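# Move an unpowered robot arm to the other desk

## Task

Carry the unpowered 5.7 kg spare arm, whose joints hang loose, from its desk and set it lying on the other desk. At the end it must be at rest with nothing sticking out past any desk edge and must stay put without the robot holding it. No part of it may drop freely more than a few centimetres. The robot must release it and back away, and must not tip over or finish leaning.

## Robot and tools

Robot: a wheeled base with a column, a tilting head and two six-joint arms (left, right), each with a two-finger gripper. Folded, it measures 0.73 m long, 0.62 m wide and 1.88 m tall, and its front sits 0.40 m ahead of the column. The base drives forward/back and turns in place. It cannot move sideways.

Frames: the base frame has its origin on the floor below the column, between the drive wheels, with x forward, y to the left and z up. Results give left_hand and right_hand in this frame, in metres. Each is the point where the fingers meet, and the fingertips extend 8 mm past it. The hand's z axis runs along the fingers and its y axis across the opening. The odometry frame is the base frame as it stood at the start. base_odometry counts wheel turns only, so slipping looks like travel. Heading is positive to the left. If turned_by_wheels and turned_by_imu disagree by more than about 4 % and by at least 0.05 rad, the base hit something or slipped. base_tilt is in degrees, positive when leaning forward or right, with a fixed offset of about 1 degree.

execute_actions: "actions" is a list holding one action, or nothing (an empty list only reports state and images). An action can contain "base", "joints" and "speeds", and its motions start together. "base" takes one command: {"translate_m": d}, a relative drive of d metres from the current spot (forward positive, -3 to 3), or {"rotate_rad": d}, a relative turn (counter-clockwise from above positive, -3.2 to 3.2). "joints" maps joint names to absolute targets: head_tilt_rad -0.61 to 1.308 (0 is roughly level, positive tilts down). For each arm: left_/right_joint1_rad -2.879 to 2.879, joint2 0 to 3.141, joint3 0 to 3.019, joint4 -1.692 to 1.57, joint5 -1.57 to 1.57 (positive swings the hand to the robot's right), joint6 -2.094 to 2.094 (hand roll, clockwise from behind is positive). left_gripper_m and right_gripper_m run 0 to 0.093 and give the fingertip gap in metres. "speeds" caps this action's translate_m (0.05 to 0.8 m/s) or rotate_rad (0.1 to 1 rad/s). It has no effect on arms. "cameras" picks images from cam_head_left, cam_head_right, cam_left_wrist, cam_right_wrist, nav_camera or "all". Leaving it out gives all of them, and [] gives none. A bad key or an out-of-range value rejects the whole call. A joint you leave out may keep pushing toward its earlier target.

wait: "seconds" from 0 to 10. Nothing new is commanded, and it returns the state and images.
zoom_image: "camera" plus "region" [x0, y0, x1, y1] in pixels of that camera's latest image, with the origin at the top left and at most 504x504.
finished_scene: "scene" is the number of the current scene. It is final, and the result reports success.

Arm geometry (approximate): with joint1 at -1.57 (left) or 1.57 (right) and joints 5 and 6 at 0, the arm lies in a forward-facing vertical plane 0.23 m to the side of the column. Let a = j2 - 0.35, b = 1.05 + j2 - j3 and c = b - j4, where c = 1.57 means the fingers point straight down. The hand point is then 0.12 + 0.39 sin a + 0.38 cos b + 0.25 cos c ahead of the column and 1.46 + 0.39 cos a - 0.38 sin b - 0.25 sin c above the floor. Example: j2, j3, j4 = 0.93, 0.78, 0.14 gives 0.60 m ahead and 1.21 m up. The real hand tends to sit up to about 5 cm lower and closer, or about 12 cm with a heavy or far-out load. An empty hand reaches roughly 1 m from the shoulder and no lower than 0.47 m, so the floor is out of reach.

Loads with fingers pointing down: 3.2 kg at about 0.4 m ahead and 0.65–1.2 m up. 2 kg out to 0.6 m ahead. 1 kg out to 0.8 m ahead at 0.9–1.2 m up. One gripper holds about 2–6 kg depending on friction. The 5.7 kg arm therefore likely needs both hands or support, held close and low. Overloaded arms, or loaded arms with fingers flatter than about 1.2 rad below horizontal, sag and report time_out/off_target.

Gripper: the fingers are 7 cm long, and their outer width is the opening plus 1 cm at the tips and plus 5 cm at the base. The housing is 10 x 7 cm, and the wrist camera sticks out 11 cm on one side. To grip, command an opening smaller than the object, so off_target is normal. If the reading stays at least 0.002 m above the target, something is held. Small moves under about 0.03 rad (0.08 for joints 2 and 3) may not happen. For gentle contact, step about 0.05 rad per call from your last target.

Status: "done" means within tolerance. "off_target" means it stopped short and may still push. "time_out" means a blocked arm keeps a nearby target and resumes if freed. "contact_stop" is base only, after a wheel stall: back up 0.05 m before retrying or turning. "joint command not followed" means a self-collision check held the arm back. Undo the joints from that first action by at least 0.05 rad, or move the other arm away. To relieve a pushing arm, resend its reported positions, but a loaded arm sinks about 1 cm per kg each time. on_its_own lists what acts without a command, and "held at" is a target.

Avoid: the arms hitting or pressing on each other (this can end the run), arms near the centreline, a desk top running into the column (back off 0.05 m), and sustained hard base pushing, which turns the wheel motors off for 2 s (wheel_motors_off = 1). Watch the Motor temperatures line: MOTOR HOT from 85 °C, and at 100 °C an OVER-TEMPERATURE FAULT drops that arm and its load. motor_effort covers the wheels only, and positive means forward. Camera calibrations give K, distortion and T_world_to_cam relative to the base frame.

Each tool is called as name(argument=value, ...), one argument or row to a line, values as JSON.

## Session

execute_actions(
  actions=[],
)

Scene clock: 0.00 s.
Motor temperatures (°C, as the motors report them): left_arm=[27 29 26 29 29 28] | right_arm=[28 29 27 28 29 28]
base_odometry: x=+0.000 y=+0.000 heading=+0.000 (m, m, rad; odometry frame)
turned_by_wheels: +0.000 (rad since the last result)
turned_by_imu: +0.000 (rad since the last result)
base_tilt: forward=+0.0 right=-0.4 (deg)
base_status: not commanded
joint_positions: head_tilt_rad=+0.878 left_joint1_rad=-1.540 left_joint2_rad=+0.885 left_joint3_rad=+0.396 left_joint4_rad=-0.908 left_joint5_rad=-0.047 left_joint6_rad=+0.057 left_gripper_m=+0.094 right_joint1_rad=+1.567 right_joint2_rad=+0.865 right_joint3_rad=+0.379 right_joint4_rad=-0.973 right_joint5_rad=+0.023 right_joint6_rad=+0.049 right_gripper_m=+0.094
joint_status: not commanded
wheel_motors_off: 0
motor_effort: left_wheel=+1 right_wheel=+0 (%)
left_hand: x=+0.1463 y=+0.2391 z=+1.2473 quat_wxyz=(+0.424, -0.023, -0.905, -0.018) (m; base frame)
right_hand: x=+0.1315 y=-0.2302 z=+1.2628 quat_wxyz=(+0.450, -0.018, -0.892, +0.023) (m; base frame)
pictures: cam_head_left, cam_head_right, cam_left_wrist, cam_right_wrist, nav_camera
camera_calibration (this result's frames):
cam_head_left: T_world_to_cam=[[-0.00711562, -0.999936, -0.00878004, 0.0424543], [-0.720384, 0.0112155, -0.693485, 1.10263], [0.693539, 0.00139042, -0.720417, 1.01278], [0, 0, 0, 1]] pos_world=[0.0922166, 0.0286768, 1.49465]
cam_head_right: T_world_to_cam=[[-0.0178629, -0.999825, -0.00556969, -0.0311989], [-0.714166, 0.0166576, -0.699778, 1.10652], [0.699749, -0.00852243, -0.714338, 0.998152], [0, 0, 0, 1]] pos_world=[0.0912246, -0.0411187, 1.48716]
cam_left_wrist: T_world_to_cam=[[-0.0632577, -0.997913, -0.0129318, 0.261447], [-0.0677539, -0.00863366, 0.997665, -1.23105], [-0.995695, 0.0639862, -0.0670664, 0.336624], [0, 0, 0, 1]] pos_world=[0.268305, 0.228734, 1.25413]
cam_right_wrist: T_world_to_cam=[[-0.0123886, -0.998374, 0.0556459, -0.296069], [-0.00157835, 0.0556697, 0.998448, -1.24735], [-0.999922, 0.0122815, -0.00226545, 0.258313], [0, 0, 0, 1]] pos_world=[0.252656, -0.229321, 1.26247]
Images, in order (width x height): cam_head_left 896x504, cam_head_right 896x504, cam_left_wrist 616x616, cam_right_wrist 616x616, nav_camera 896x504.

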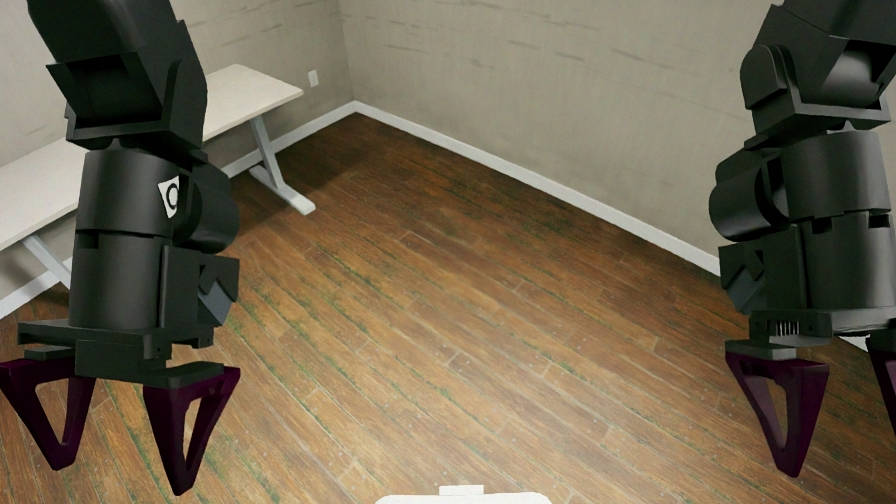

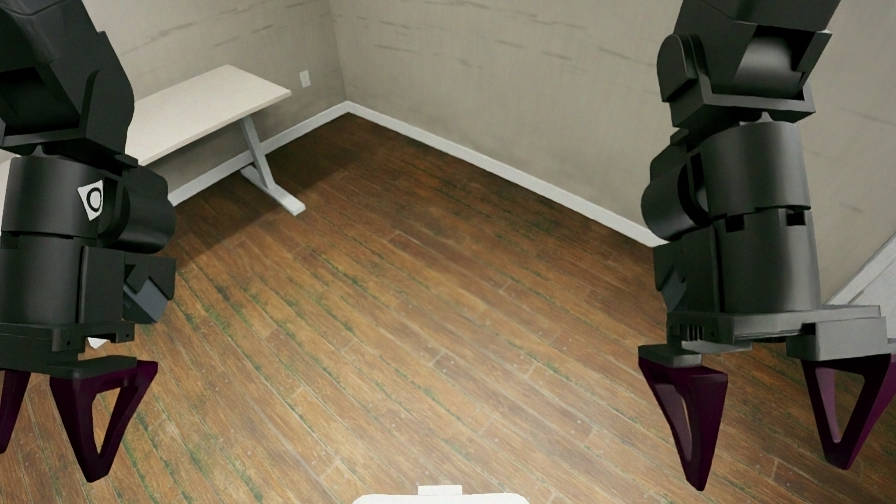

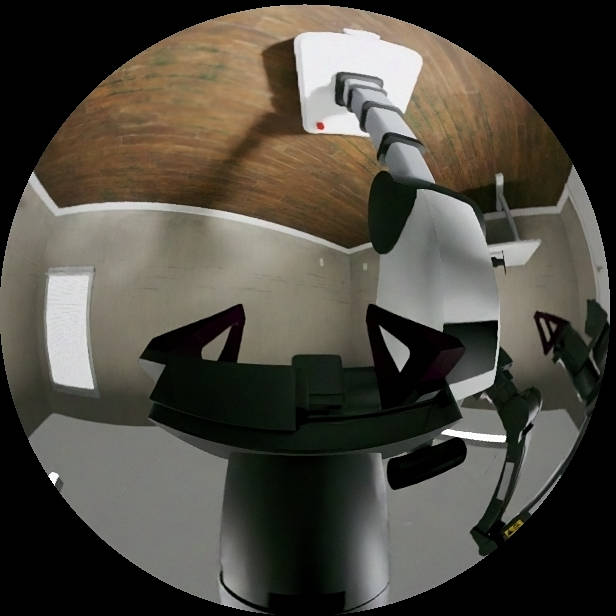

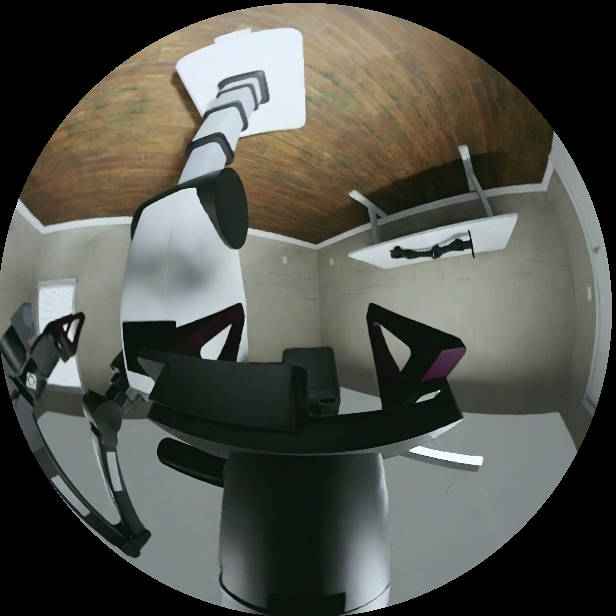

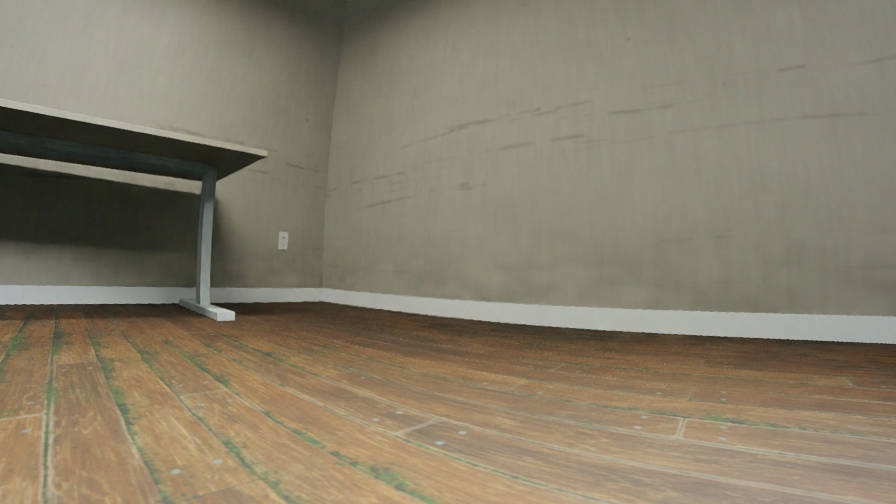

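execute_actions(
  actions=[
    {"base":{"rotate_rad":-2.4},"joints":{"head_tilt_rad":0.6,"left_joint1_rad":-1.57,"left_joint2_rad":1.47,"left_joint3_rad":0.89,"left_joint4_rad":0.06,"left_joint5_rad":0,"left_joint6_rad":1.57,"right_joint1_rad":1.57,"right_joint2_rad":1.47,"right_joint3_rad":0.89,"right_joint4_rad":0.06,"right_joint5_rad":0,"right_joint6_rad":-1.57}},
  ],
  cameras=["cam_head_left","nav_camera"],
)

Scene clock: 7.03 s.
Motor temperatures (°C, as the motors report them): left_arm=[27 30 26 29 29 28] | right_arm=[28 29 27 28 29 28]
base_odometry: x=+0.000 y=+0.000 heading=-2.400 (m, m, rad; odometry frame)
turned_by_wheels: -2.400 (rad since the last result)
turned_by_imu: -2.426 (rad since the last result)
base_tilt: forward=+0.1 right=-0.4 (deg)
base_status: done
joint_positions: head_tilt_rad=+0.617 left_joint1_rad=-1.563 left_joint2_rad=+1.470 left_joint3_rad=+0.889 left_joint4_rad=+0.049 left_joint5_rad=-0.003 left_joint6_rad=+1.563 left_gripper_m=+0.094 right_joint1_rad=+1.568 right_joint2_rad=+1.474 right_joint3_rad=+0.895 right_joint4_rad=+0.052 right_joint5_rad=+0.001 right_joint6_rad=-1.562 right_gripper_m=+0.094
joint_status: all done
wheel_motors_off: 0
motor_effort: left_wheel=+1(43) right_wheel=+0(29) (%)
left_hand: x=+0.4472 y=+0.2295 z=+0.9954 quat_wxyz=(+0.006, -0.703, -0.711, -0.001) (m; base frame)
right_hand: x=+0.4498 y=-0.2271 z=+0.9939 quat_wxyz=(+0.002, +0.704, -0.711, +0.000) (m; base frame)
pictures: cam_head_left, nav_camera
camera_calibration (this result's frames):
cam_head_left: T_world_to_cam=[[-0.00461121, -0.999936, -0.0103178, 0.0446973], [-0.51722, 0.0112155, -0.855779, 1.3424], [0.85584, 0.00139042, -0.517239, 0.691768], [0, 0, 0, 1]] pos_world=[0.102482, 0.0286768, 1.50707]
Images, in order (width x height): cam_head_left 896x504, nav_camera 896x504.

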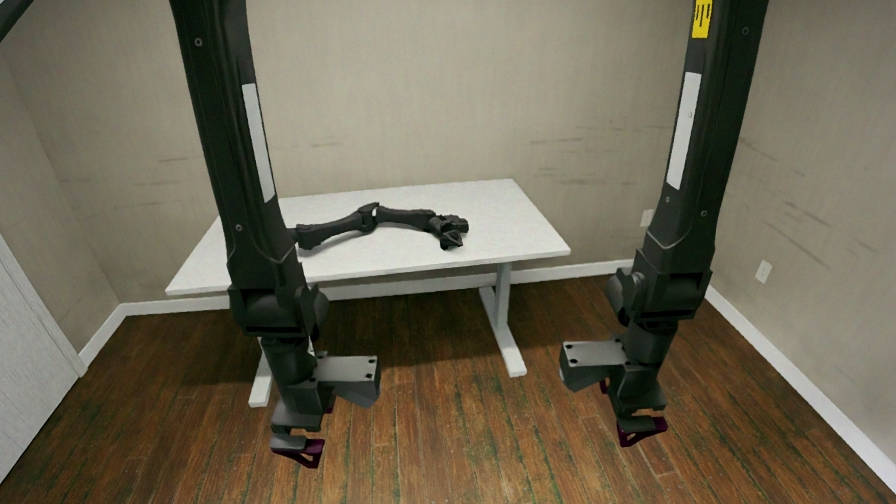

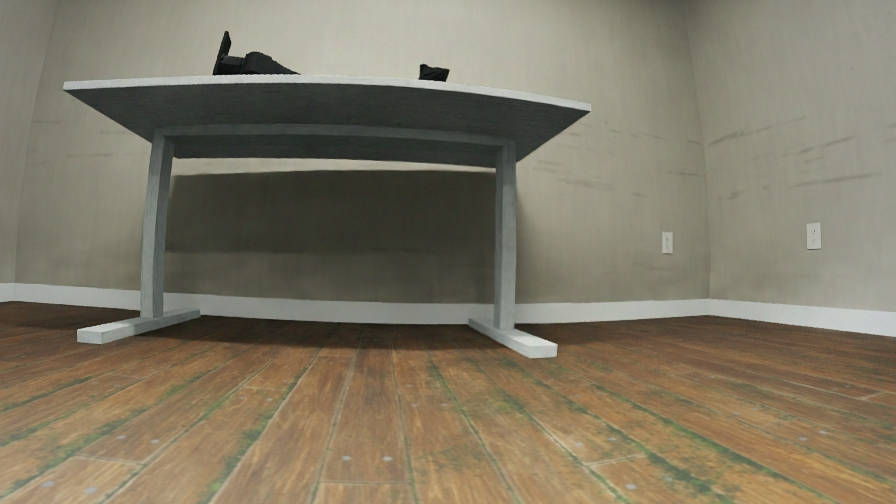

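execute_actions(
  actions=[
    {"base":{"rotate_rad":0.338}},
  ],
  cameras=[],
)

execute_actions(
  actions=[
    {"base":{"translate_m":0.61}},
  ],
  cameras=[],
)

execute_actions(
  actions=[
    {"base":{"rotate_rad":-0.181},"joints":{"head_tilt_rad":0.85}},
  ],
)

Scene clock: 18.43 s.
Motor temperatures (°C, as the motors report them): left_arm=[27 30 26 29 29 28] | right_arm=[28 30 27 28 29 28]
base_odometry: x=+0.000 y=+0.000 heading=-2.062 (m, m, rad; odometry frame)
turned_by_wheels: +0.338 (rad since the last result)
turned_by_imu: +0.342 (rad since the last result)
base_tilt: forward=+0.1 right=-0.4 (deg)
base_status: done
joint_positions: head_tilt_rad=+0.617 left_joint1_rad=-1.564 left_joint2_rad=+1.470 left_joint3_rad=+0.889 left_joint4_rad=+0.049 left_joint5_rad=-0.002 left_joint6_rad=+1.563 left_gripper_m=+0.094 right_joint1_rad=+1.569 right_joint2_rad=+1.474 right_joint3_rad=+0.895 right_joint4_rad=+0.052 right_joint5_rad=+0.001 right_joint6_rad=-1.562 right_gripper_m=+0.094
joint_status: not commanded
wheel_motors_off: 0
motor_effort: left_wheel=+0(22) right_wheel=+0(22) (%)
left_hand: x=+0.4472 y=+0.2287 z=+0.9954 quat_wxyz=(+0.005, -0.703, -0.711, +0.000) (m; base frame)
right_hand: x=+0.4498 y=-0.2266 z=+0.9939 quat_wxyz=(+0.002, +0.704, -0.710, +0.000) (m; base frame)
pictures: none
No camera images: the call's "cameras" was empty. Leave "cameras" out to get every camera's image.

Scene clock: 21.00 s.
Motor temperatures (°C, as the motors report them): left_arm=[27 31 26 29 29 28] | right_arm=[28 31 27 28 29 28]
base_odometry: x=-0.288 y=-0.538 heading=-2.062 (m, m, rad; odometry frame)
turned_by_wheels: +0.000 (rad since the last result)
turned_by_imu: -0.003 (rad since the last result)
base_tilt: forward=+0.1 right=-0.4 (deg)
base_status: done
joint_positions: head_tilt_rad=+0.617 left_joint1_rad=-1.564 left_joint2_rad=+1.470 left_joint3_rad=+0.892 left_joint4_rad=+0.049 left_joint5_rad=-0.002 left_joint6_rad=+1.563 left_gripper_m=+0.094 right_joint1_rad=+1.569 right_joint2_rad=+1.472 right_joint3_rad=+0.894 right_joint4_rad=+0.052 right_joint5_rad=+0.001 right_joint6_rad=-1.562 right_gripper_m=+0.094
joint_status: not commanded
wheel_motors_off: 0
motor_effort: left_wheel=+0(40) right_wheel=+1(53) (%)
left_hand: x=+0.4488 y=+0.2287 z=+0.9953 quat_wxyz=(+0.005, -0.703, -0.711, -0.001) (m; base frame)
right_hand: x=+0.4495 y=-0.2266 z=+0.9944 quat_wxyz=(+0.002, +0.704, -0.710, +0.000) (m; base frame)
pictures: none
No camera images: the call's "cameras" was empty. Leave "cameras" out to get every camera's image.

Scene clock: 22.17 s.
Motor temperatures (°C, as the motors report them): left_arm=[27 31 26 29 29 28] | right_arm=[28 31 27 28 29 28]
base_odometry: x=-0.288 y=-0.538 heading=-2.242 (m, m, rad; odometry frame)
turned_by_wheels: -0.180 (rad since the last result)
turned_by_imu: -0.180 (rad since the last result)
base_tilt: forward=+0.2 right=-0.3 (deg)
base_status: done
joint_positions: head_tilt_rad=+0.851 left_joint1_rad=-1.565 left_joint2_rad=+1.470 left_joint3_rad=+0.892 left_joint4_rad=+0.049 left_joint5_rad=-0.002 left_joint6_rad=+1.563 left_gripper_m=+0.094 right_joint1_rad=+1.569 right_joint2_rad=+1.472 right_joint3_rad=+0.894 right_joint4_rad=+0.052 right_joint5_rad=+0.001 right_joint6_rad=-1.562 right_gripper_m=+0.094
joint_status: all done
wheel_motors_off: 0
motor_effort: left_wheel=+0(35) right_wheel=-1(40) (%)
left_hand: x=+0.4488 y=+0.2283 z=+0.9953 quat_wxyz=(+0.004, -0.703, -0.711, -0.001) (m; base frame)
right_hand: x=+0.4495 y=-0.2266 z=+0.9944 quat_wxyz=(+0.002, +0.704, -0.710, +0.000) (m; base frame)
pictures: cam_head_left, cam_head_right, cam_left_wrist, cam_right_wrist, nav_camera
camera_calibration (this result's frames):
cam_head_left: T_world_to_cam=[[-0.00687617, -0.999936, -0.0089688, 0.042733], [-0.701413, 0.0112155, -0.712666, 1.13122], [0.712721, 0.00139042, -0.701446, 0.982602], [0, 0, 0, 1]] pos_world=[0.0934246, 0.0286768, 1.49581]
cam_head_right: T_world_to_cam=[[-0.0177062, -0.999825, -0.00604954, -0.0304678], [-0.695028, 0.0166576, -0.71879, 1.13484], [0.718765, -0.00852243, -0.695201, 0.96773], [0, 0, 0, 1]] pos_world=[0.092635, -0.0411187, 1.48829]
cam_left_wrist: T_world_to_cam=[[-0.999977, -0.00682828, -0.000143979, 0.448], [-0.00558167, 0.804903, 0.59338, -0.770437], [-0.00393588, 0.593367, -0.804922, 0.790054], [0, 0, 0, 1]] pos_world=[0.446799, 0.154394, 1.09316]
cam_right_wrist: T_world_to_cam=[[0.999955, -0.00879377, -0.00359576, -0.445486], [-0.00493174, -0.803956, 0.594669, -0.770857], [-0.00812022, -0.594624, -0.803963, 0.789492], [0, 0, 0, 1]] pos_world=[0.448075, -0.154201, 1.09153]
Images, in order (width x height): cam_head_left 896x504, cam_head_right 896x504, cam_left_wrist 616x616, cam_right_wrist 616x616, nav_camera 896x504.

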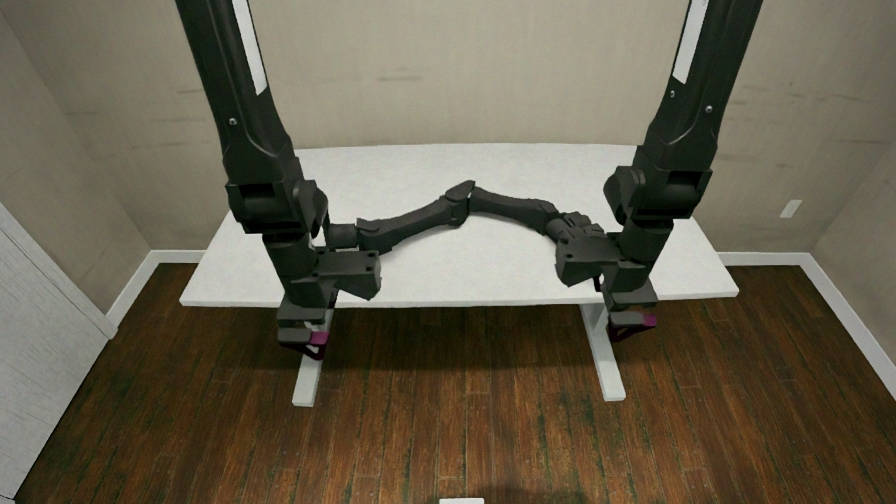

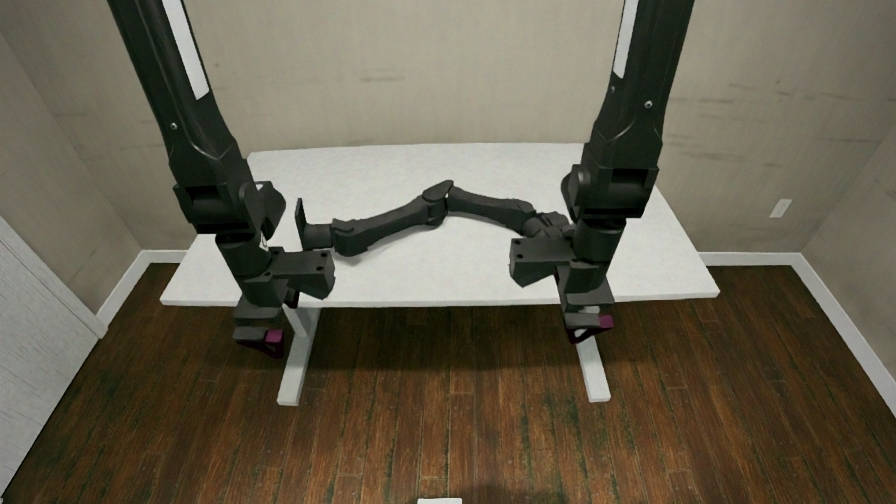

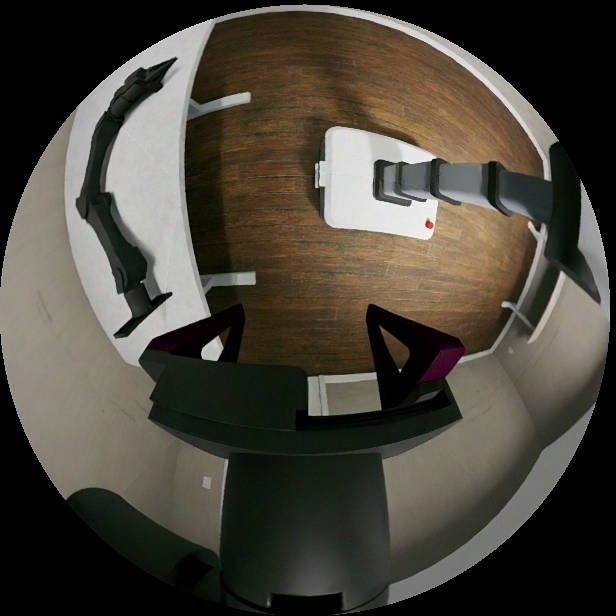

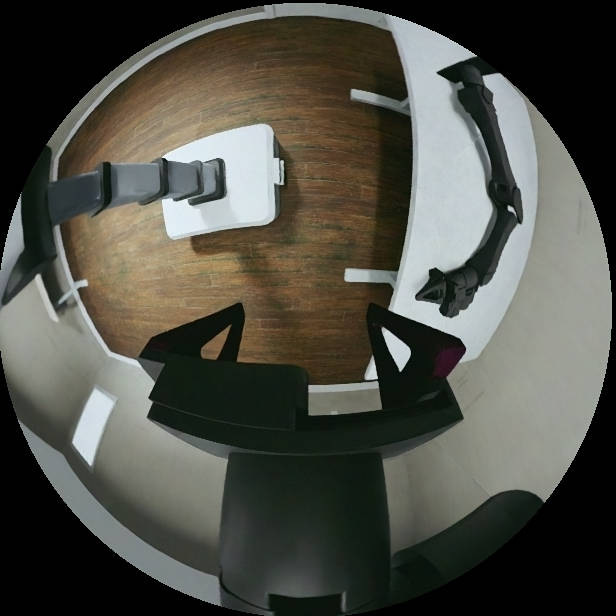

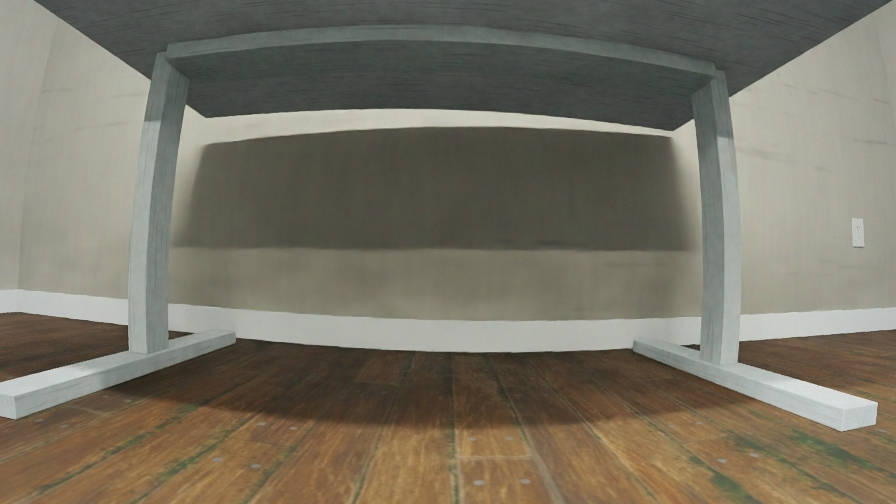

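execute_actions(
  actions=[
    {"base":{"rotate_rad":-0.173},"joints":{"left_joint6_rad":1.22,"right_joint6_rad":-1.02,"left_joint1_rad":-1.63,"right_joint1_rad":1.63}},
  ],
  cameras=[],
)

execute_actions(
  actions=[
    {"base":{"translate_m":0.494},"speeds":{"translate_m":0.4}},
  ],
  cameras=[],
)

execute_actions(
  actions=[
    {"base":{"rotate_rad":0.387},"joints":{"head_tilt_rad":1.1},"speeds":{"rotate_rad":0.4}},
  ],
)

Scene clock: 51.97 s.
Motor temperatures (°C, as the motors report them): left_arm=[27 31 26 29 29 28] | right_arm=[28 32 27 28 29 28]
base_odometry: x=-0.288 y=-0.538 heading=-2.415 (m, m, rad; odometry frame)
turned_by_wheels: -0.172 (rad since the last result)
turned_by_imu: -0.173 (rad since the last result)
base_tilt: forward=+0.1 right=-0.4 (deg)
base_status: done
joint_positions: head_tilt_rad=+0.851 left_joint1_rad=-1.627 left_joint2_rad=+1.470 left_joint3_rad=+0.892 left_joint4_rad=+0.049 left_joint5_rad=-0.002 left_joint6_rad=+1.227 left_gripper_m=+0.094 right_joint1_rad=+1.628 right_joint2_rad=+1.472 right_joint3_rad=+0.894 right_joint4_rad=+0.052 right_joint5_rad=-0.001 right_joint6_rad=-1.027 right_gripper_m=+0.094
joint_status: all done
wheel_motors_off: 0
motor_effort: left_wheel=+0(23) right_wheel=-2(41) (%)
left_hand: x=+0.4484 y=+0.1922 z=+0.9961 quat_wxyz=(-0.011, -0.587, -0.809, +0.020) (m; base frame)
right_hand: x=+0.4490 y=-0.1918 z=+0.9953 quat_wxyz=(-0.011, +0.504, -0.864, -0.023) (m; base frame)
pictures: none
No camera images: the call's "cameras" was empty. Leave "cameras" out to get every camera's image.

Scene clock: 54.63 s.
Motor temperatures (°C, as the motors report them): left_arm=[27 31 26 29 29 28] | right_arm=[28 32 27 28 29 28]
base_odometry: x=-0.657 y=-0.866 heading=-2.415 (m, m, rad; odometry frame)
turned_by_wheels: +0.000 (rad since the last result)
turned_by_imu: -0.002 (rad since the last result)
base_tilt: forward=+0.2 right=-0.4 (deg)
base_status: done
joint_positions: head_tilt_rad=+0.852 left_joint1_rad=-1.627 left_joint2_rad=+1.470 left_joint3_rad=+0.891 left_joint4_rad=+0.049 left_joint5_rad=-0.002 left_joint6_rad=+1.227 left_gripper_m=+0.094 right_joint1_rad=+1.628 right_joint2_rad=+1.472 right_joint3_rad=+0.892 right_joint4_rad=+0.052 right_joint5_rad=-0.001 right_joint6_rad=-1.027 right_gripper_m=+0.094
joint_status: not commanded
wheel_motors_off: 0
motor_effort: left_wheel=+0(48) right_wheel=+0(46) (%)
left_hand: x=+0.4479 y=+0.1922 z=+0.9961 quat_wxyz=(-0.011, -0.587, -0.809, +0.021) (m; base frame)
right_hand: x=+0.4482 y=-0.1919 z=+0.9955 quat_wxyz=(-0.011, +0.504, -0.864, -0.023) (m; base frame)
pictures: none
No camera images: the call's "cameras" was empty. Leave "cameras" out to get every camera's image.

Scene clock: 56.30 s.
Motor temperatures (°C, as the motors report them): left_arm=[27 31 26 29 29 28] | right_arm=[28 32 27 28 29 28]
base_odometry: x=-0.658 y=-0.866 heading=-2.029 (m, m, rad; odometry frame)
turned_by_wheels: +0.387 (rad since the last result)
turned_by_imu: +0.389 (rad since the last result)
base_tilt: forward=+0.1 right=-0.4 (deg)
base_status: done
joint_positions: head_tilt_rad=+1.099 left_joint1_rad=-1.627 left_joint2_rad=+1.470 left_joint3_rad=+0.891 left_joint4_rad=+0.049 left_joint5_rad=-0.002 left_joint6_rad=+1.227 left_gripper_m=+0.094 right_joint1_rad=+1.629 right_joint2_rad=+1.472 right_joint3_rad=+0.892 right_joint4_rad=+0.052 right_joint5_rad=-0.001 right_joint6_rad=-1.027 right_gripper_m=+0.094
joint_status: all done
wheel_motors_off: 0
motor_effort: left_wheel=-1(40) right_wheel=+0(32) (%)
left_hand: x=+0.4479 y=+0.1920 z=+0.9961 quat_wxyz=(-0.011, -0.587, -0.809, +0.021) (m; base frame)
right_hand: x=+0.4482 y=-0.1914 z=+0.9956 quat_wxyz=(-0.011, +0.504, -0.863, -0.023) (m; base frame)
pictures: cam_head_left, cam_head_right, cam_left_wrist, cam_right_wrist, nav_camera
camera_calibration (this result's frames):
cam_head_left: T_world_to_cam=[[-0.00886289, -0.999936, -0.00701215, 0.0398191], [-0.85456, 0.0112155, -0.519231, 0.840986], [0.519277, 0.00139042, -0.854605, 1.22814], [0, 0, 0, 1]] pos_world=[0.0812822, 0.0286768, 1.48652]
cam_head_right: T_world_to_cam=[[-0.0186485, -0.999825, -0.00153001, -0.0373807], [-0.849869, 0.0166576, -0.526731, 0.846811], [0.526665, -0.00852243, -0.85003, 1.21577], [0, 0, 0, 1]] pos_world=[0.0786767, -0.0411187, 1.47943]
cam_left_wrist: T_world_to_cam=[[-0.951775, -0.306415, 0.015319, 0.46733], [-0.247376, 0.796008, 0.552428, -0.590895], [-0.181466, 0.521997, -0.83342, 0.933863], [0, 0, 0, 1]] pos_world=[0.468085, 0.12608, 1.09757]
cam_right_wrist: T_world_to_cam=[[0.870737, -0.490832, -0.0300043, -0.451911], [-0.392761, -0.730881, 0.558168, -0.519075], [-0.295896, -0.474233, -0.829185, 0.988459], [0, 0, 0, 1]] pos_world=[0.482105, -0.132434, 1.09579]
Images, in order (width x height): cam_head_left 896x504, cam_head_right 896x504, cam_left_wrist 616x616, cam_right_wrist 616x616, nav_camera 896x504.

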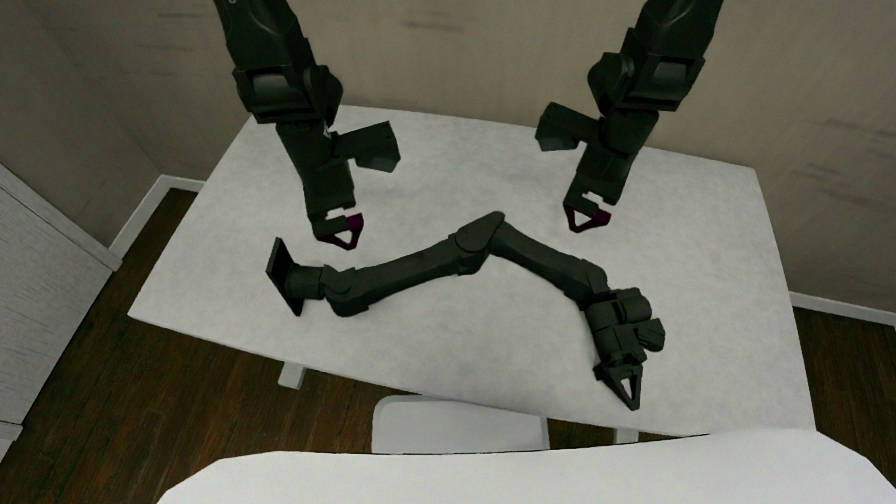

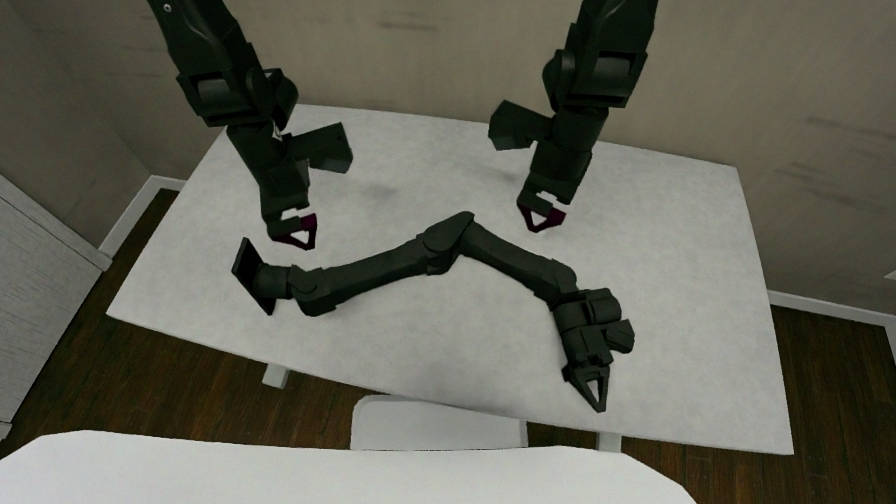

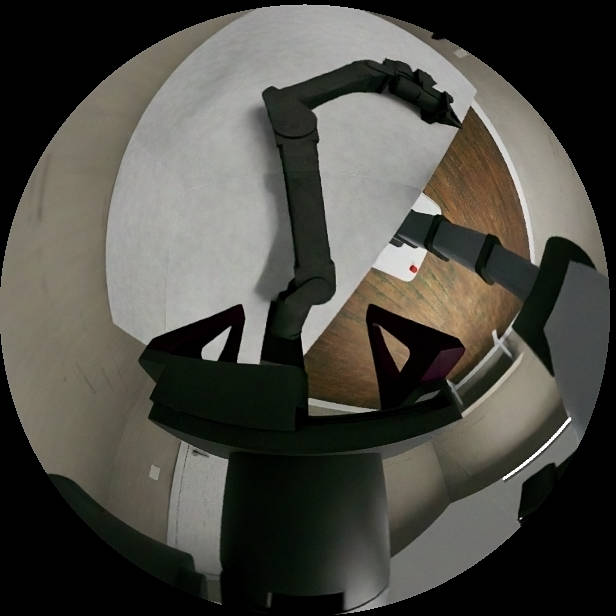

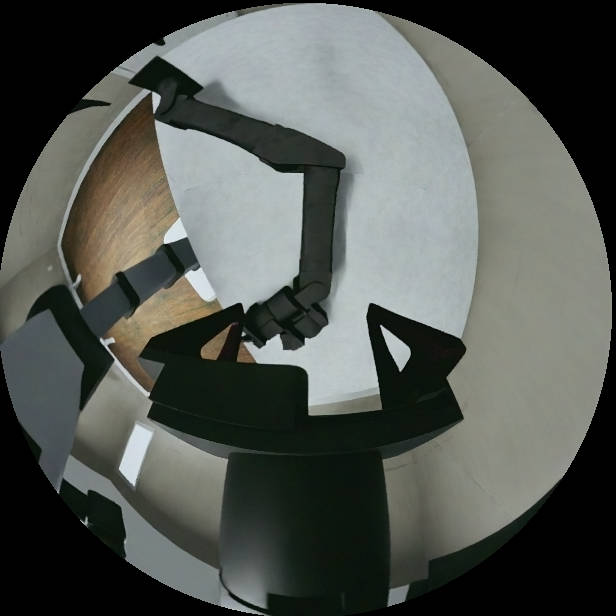

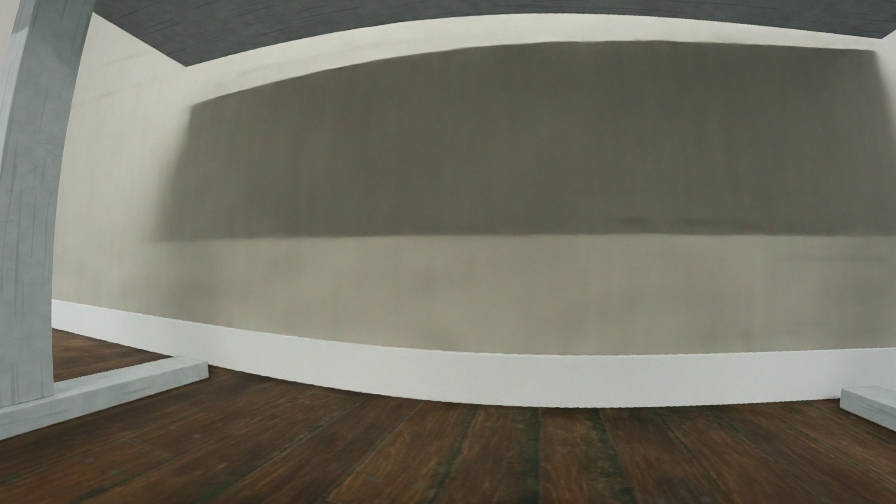

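execute_actions(
  actions=[
    {"joints":{"left_joint1_rad":-1.64,"left_joint2_rad":1.796,"left_joint3_rad":1.09,"left_joint4_rad":0.186,"right_joint2_rad":1.783,"right_joint3_rad":1.167,"right_joint4_rad":0.096}},
  ],
  cameras=["cam_head_left","cam_left_wrist","cam_right_wrist"],
)

Scene clock: 70.17 s.
Motor temperatures (°C, as the motors report them): left_arm=[27 31 26 29 29 28] | right_arm=[28 32 27 28 29 28]
base_odometry: x=-0.658 y=-0.866 heading=-2.029 (m, m, rad; odometry frame)
turned_by_wheels: +0.000 (rad since the last result)
turned_by_imu: +0.000 (rad since the last result)
base_tilt: forward=+0.2 right=-0.3 (deg)
base_status: not commanded
joint_positions: head_tilt_rad=+1.099 left_joint1_rad=-1.628 left_joint2_rad=+1.813 left_joint3_rad=+1.085 left_joint4_rad=+0.182 left_joint5_rad=-0.002 left_joint6_rad=+1.226 left_gripper_m=+0.094 right_joint1_rad=+1.629 right_joint2_rad=+1.795 right_joint3_rad=+1.163 right_joint4_rad=+0.090 right_joint5_rad=-0.001 right_joint6_rad=-1.027 right_gripper_m=+0.094
joint_status: all done
wheel_motors_off: 0
motor_effort: left_wheel=-8(8) right_wheel=+1(2) (%)
left_hand: x=+0.4230 y=+0.1861 z=+0.8773 quat_wxyz=(-0.005, -0.587, -0.809, +0.026) (m; base frame)
right_hand: x=+0.4597 y=-0.1852 z=+0.8785 quat_wxyz=(-0.005, +0.504, -0.863, -0.027) (m; base frame)
pictures: cam_head_left, cam_left_wrist, cam_right_wrist
camera_calibration (this result's frames):
cam_head_left: T_world_to_cam=[[-0.00886393, -0.999936, -0.00701084, 0.0398171], [-0.854637, 0.0112155, -0.519104, 0.840795], [0.51915, 0.00139042, -0.854682, 1.22826], [0, 0, 0, 1]] pos_world=[0.0812743, 0.0286768, 1.48652]
cam_left_wrist: T_world_to_cam=[[-0.951467, -0.306176, 0.0311103, 0.429659], [-0.238079, 0.796347, 0.556012, -0.533889], [-0.195012, 0.52162, -0.830592, 0.836755], [0, 0, 0, 1]] pos_world=[0.444876, 0.120244, 0.978483]
cam_right_wrist: T_world_to_cam=[[0.870397, -0.490577, -0.0417592, -0.451911], [-0.384833, -0.730775, 0.563801, -0.453233], [-0.307104, -0.47466, -0.824855, 0.899068], [0, 0, 0, 1]] pos_world=[0.495031, -0.126157, 0.978262]
Images, in order (width x height): cam_head_left 896x504, cam_left_wrist 616x616, cam_right_wrist 616x616.

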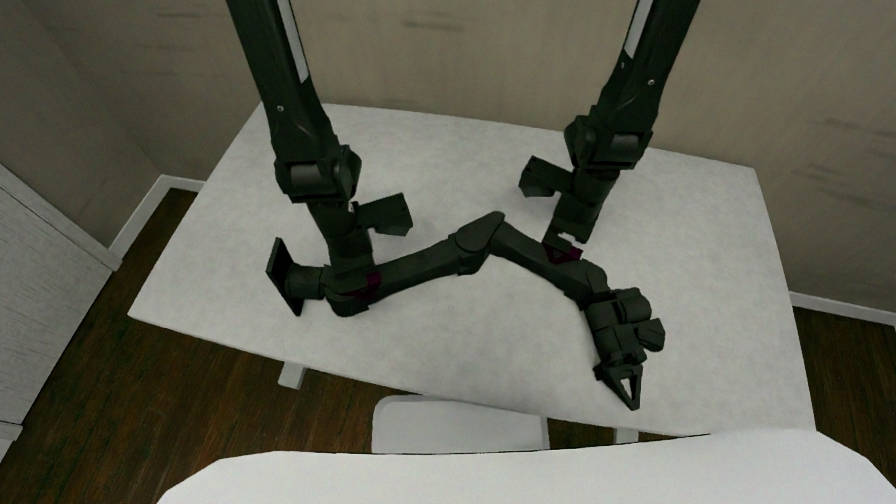

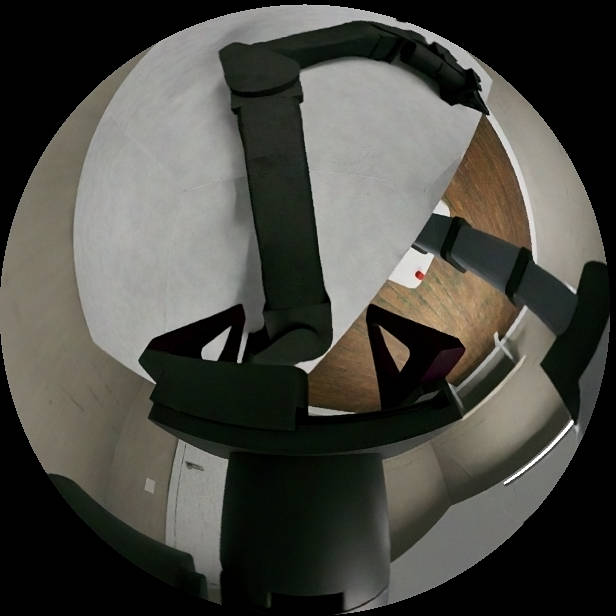

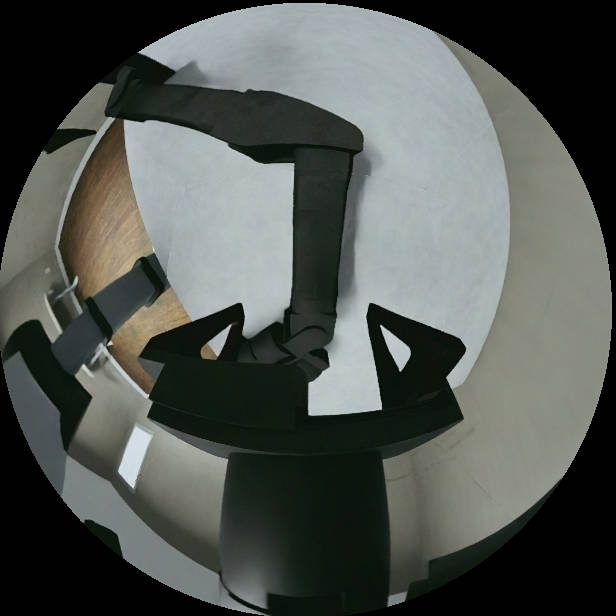

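execute_actions(
  actions=[
    {"joints":{"left_joint1_rad":-1.67,"left_joint2_rad":1.93,"left_joint3_rad":1.285,"left_joint4_rad":0.126,"left_joint6_rad":1.13,"right_joint2_rad":1.925,"right_joint3_rad":1.305}},
  ],
  cameras=["cam_head_left","cam_left_wrist","cam_right_wrist"],
)

Scene clock: 80.57 s.
Motor temperatures (°C, as the motors report them): left_arm=[27 31 26 29 29 28] | right_arm=[28 32 27 28 29 28]
base_odometry: x=-0.658 y=-0.866 heading=-2.029 (m, m, rad; odometry frame)
turned_by_wheels: +0.000 (rad since the last result)
turned_by_imu: +0.000 (rad since the last result)
base_tilt: forward=+0.1 right=-0.3 (deg)
base_status: not commanded
joint_positions: head_tilt_rad=+1.099 left_joint1_rad=-1.667 left_joint2_rad=+1.925 left_joint3_rad=+1.279 left_joint4_rad=+0.140 left_joint5_rad=-0.002 left_joint6_rad=+1.137 left_gripper_m=+0.094 right_joint1_rad=+1.629 right_joint2_rad=+1.929 right_joint3_rad=+1.305 right_joint4_rad=+0.090 right_joint5_rad=-0.001 right_joint6_rad=-1.027 right_gripper_m=+0.094
joint_status: all done
wheel_motors_off: 0
motor_effort: left_wheel=-8(8) right_wheel=+1(1) (%)
left_hand: x=+0.4644 y=+0.1539 z=+0.8310 quat_wxyz=(-0.029, -0.558, -0.829, +0.030) (m; base frame)
right_hand: x=+0.4676 y=-0.1824 z=+0.8269 quat_wxyz=(-0.008, +0.504, -0.863, -0.025) (m; base frame)
pictures: cam_head_left, cam_left_wrist, cam_right_wrist
camera_calibration (this result's frames):
cam_head_left: T_world_to_cam=[[-0.00886394, -0.999936, -0.00701083, 0.0398171], [-0.854638, 0.0112155, -0.519103, 0.840794], [0.519149, 0.00139042, -0.854683, 1.22827], [0, 0, 0, 1]] pos_world=[0.0812742, 0.0286768, 1.48652]
cam_left_wrist: T_world_to_cam=[[-0.927899, -0.372653, 0.011518, 0.476121], [-0.312992, 0.795387, 0.519032, -0.406967], [-0.20258, 0.478005, -0.854677, 0.853388], [0, 0, 0, 1]] pos_world=[0.487294, 0.0932017, 0.935116]
cam_right_wrist: T_world_to_cam=[[0.870506, -0.490919, -0.0349118, -0.465255], [-0.389624, -0.73075, 0.560534, -0.414081], [-0.300688, -0.474345, -0.827395, 0.859343], [0, 0, 0, 1]] pos_world=[0.502066, -0.123366, 0.92688]
Images, in order (width x height): cam_head_left 896x504, cam_left_wrist 616x616, cam_right_wrist 616x616.

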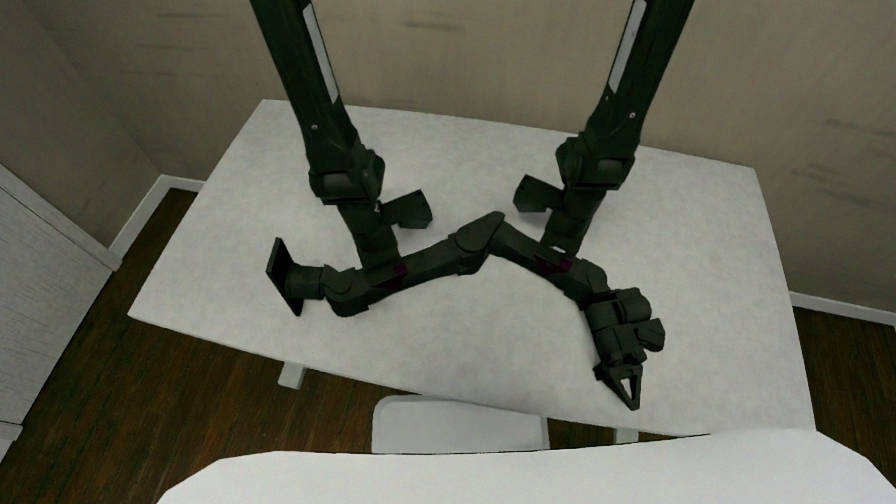

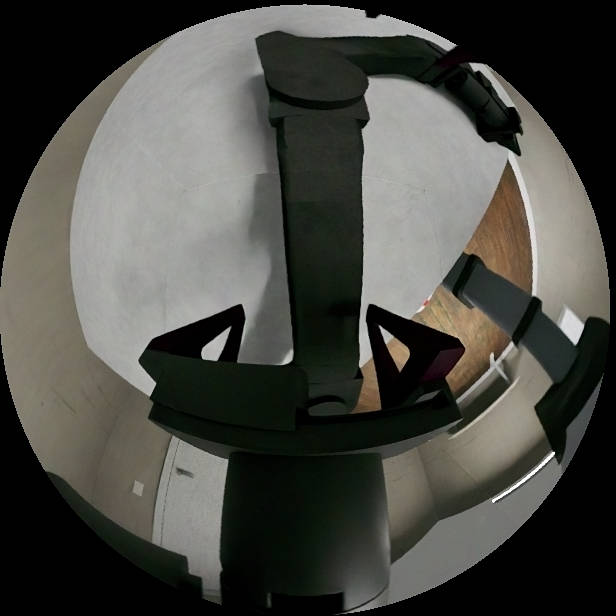

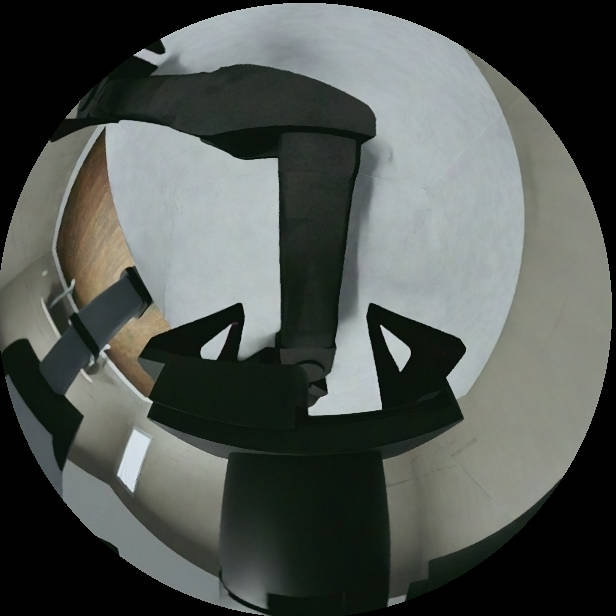

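execute_actions(
  actions=[
    {"joints":{"left_joint1_rad":-1.64,"left_joint2_rad":2.03,"left_joint3_rad":1.325,"left_joint4_rad":0.19,"right_joint2_rad":2.02,"right_joint3_rad":1.395}},
  ],
  cameras=["cam_head_left","cam_left_wrist","cam_right_wrist"],
)

Scene clock: 86.03 s.
Motor temperatures (°C, as the motors report them): left_arm=[27 32 26 29 29 28] | right_arm=[28 33 27 28 28 28]
base_odometry: x=-0.658 y=-0.866 heading=-2.029 (m, m, rad; odometry frame)
turned_by_wheels: +0.000 (rad since the last result)
turned_by_imu: +0.000 (rad since the last result)
base_tilt: forward=+0.1 right=-0.4 (deg)
base_status: not commanded
joint_positions: head_tilt_rad=+1.099 left_joint1_rad=-1.651 left_joint2_rad=+2.034 left_joint3_rad=+1.324 left_joint4_rad=+0.178 left_joint5_rad=+0.003 left_joint6_rad=+1.136 left_gripper_m=+0.094 right_joint1_rad=+1.629 right_joint2_rad=+2.020 right_joint3_rad=+1.397 right_joint4_rad=+0.090 right_joint5_rad=-0.001 right_joint6_rad=-1.027 right_gripper_m=+0.094
joint_status: all done
wheel_motors_off: 0
motor_effort: left_wheel=-8(9) right_wheel=+1(2) (%)
left_hand: x=+0.4313 y=+0.1641 z=+0.7921 quat_wxyz=(-0.015, -0.554, -0.832, +0.033) (m; base frame)
right_hand: x=+0.4658 y=-0.1807 z=+0.7919 quat_wxyz=(-0.008, +0.504, -0.863, -0.025) (m; base frame)
pictures: cam_head_left, cam_left_wrist, cam_right_wrist
camera_calibration (this result's frames):
cam_head_left: T_world_to_cam=[[-0.0088642, -0.999936, -0.0070105, 0.0398166], [-0.854657, 0.0112155, -0.519072, 0.840746], [0.519117, 0.00139042, -0.854702, 1.2283], [0, 0, 0, 1]] pos_world=[0.0812722, 0.0286768, 1.48651]
cam_left_wrist: T_world_to_cam=[[-0.924354, -0.38017, 0.0322573, 0.432998], [-0.305004, 0.787086, 0.53616, -0.420899], [-0.229221, 0.485763, -0.8435, 0.809876], [0, 0, 0, 1]] pos_world=[0.457508, 0.10249, 0.894832]
cam_right_wrist: T_world_to_cam=[[0.870509, -0.490935, -0.0345857, -0.464336], [-0.389851, -0.730748, 0.560377, -0.393694], [-0.300382, -0.474331, -0.827515, 0.830624], [0, 0, 0, 1]] pos_world=[0.500232, -0.12166, 0.891912]
Images, in order (width x height): cam_head_left 896x504, cam_left_wrist 616x616, cam_right_wrist 616x616.

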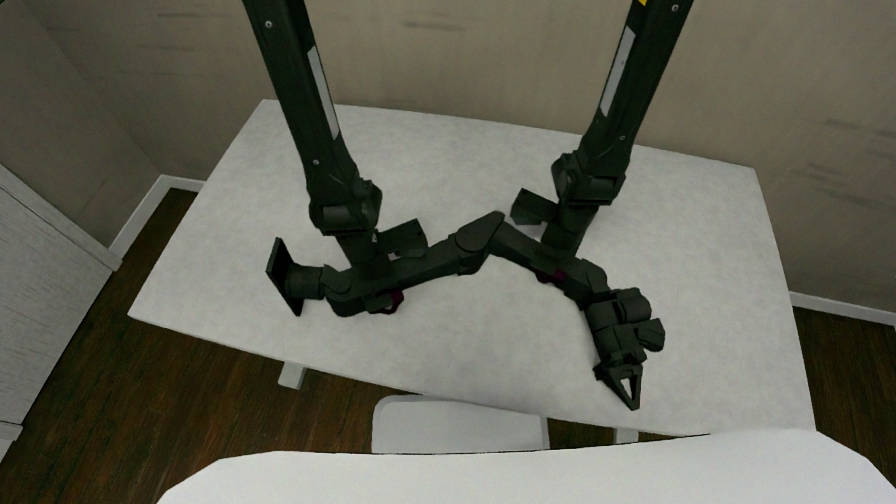

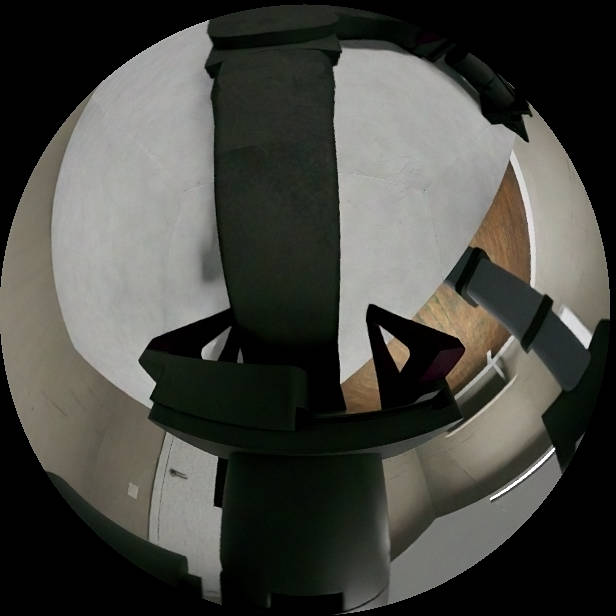

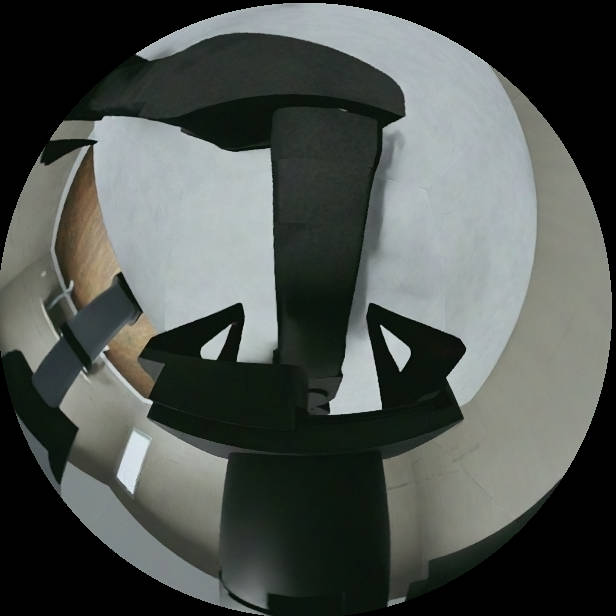

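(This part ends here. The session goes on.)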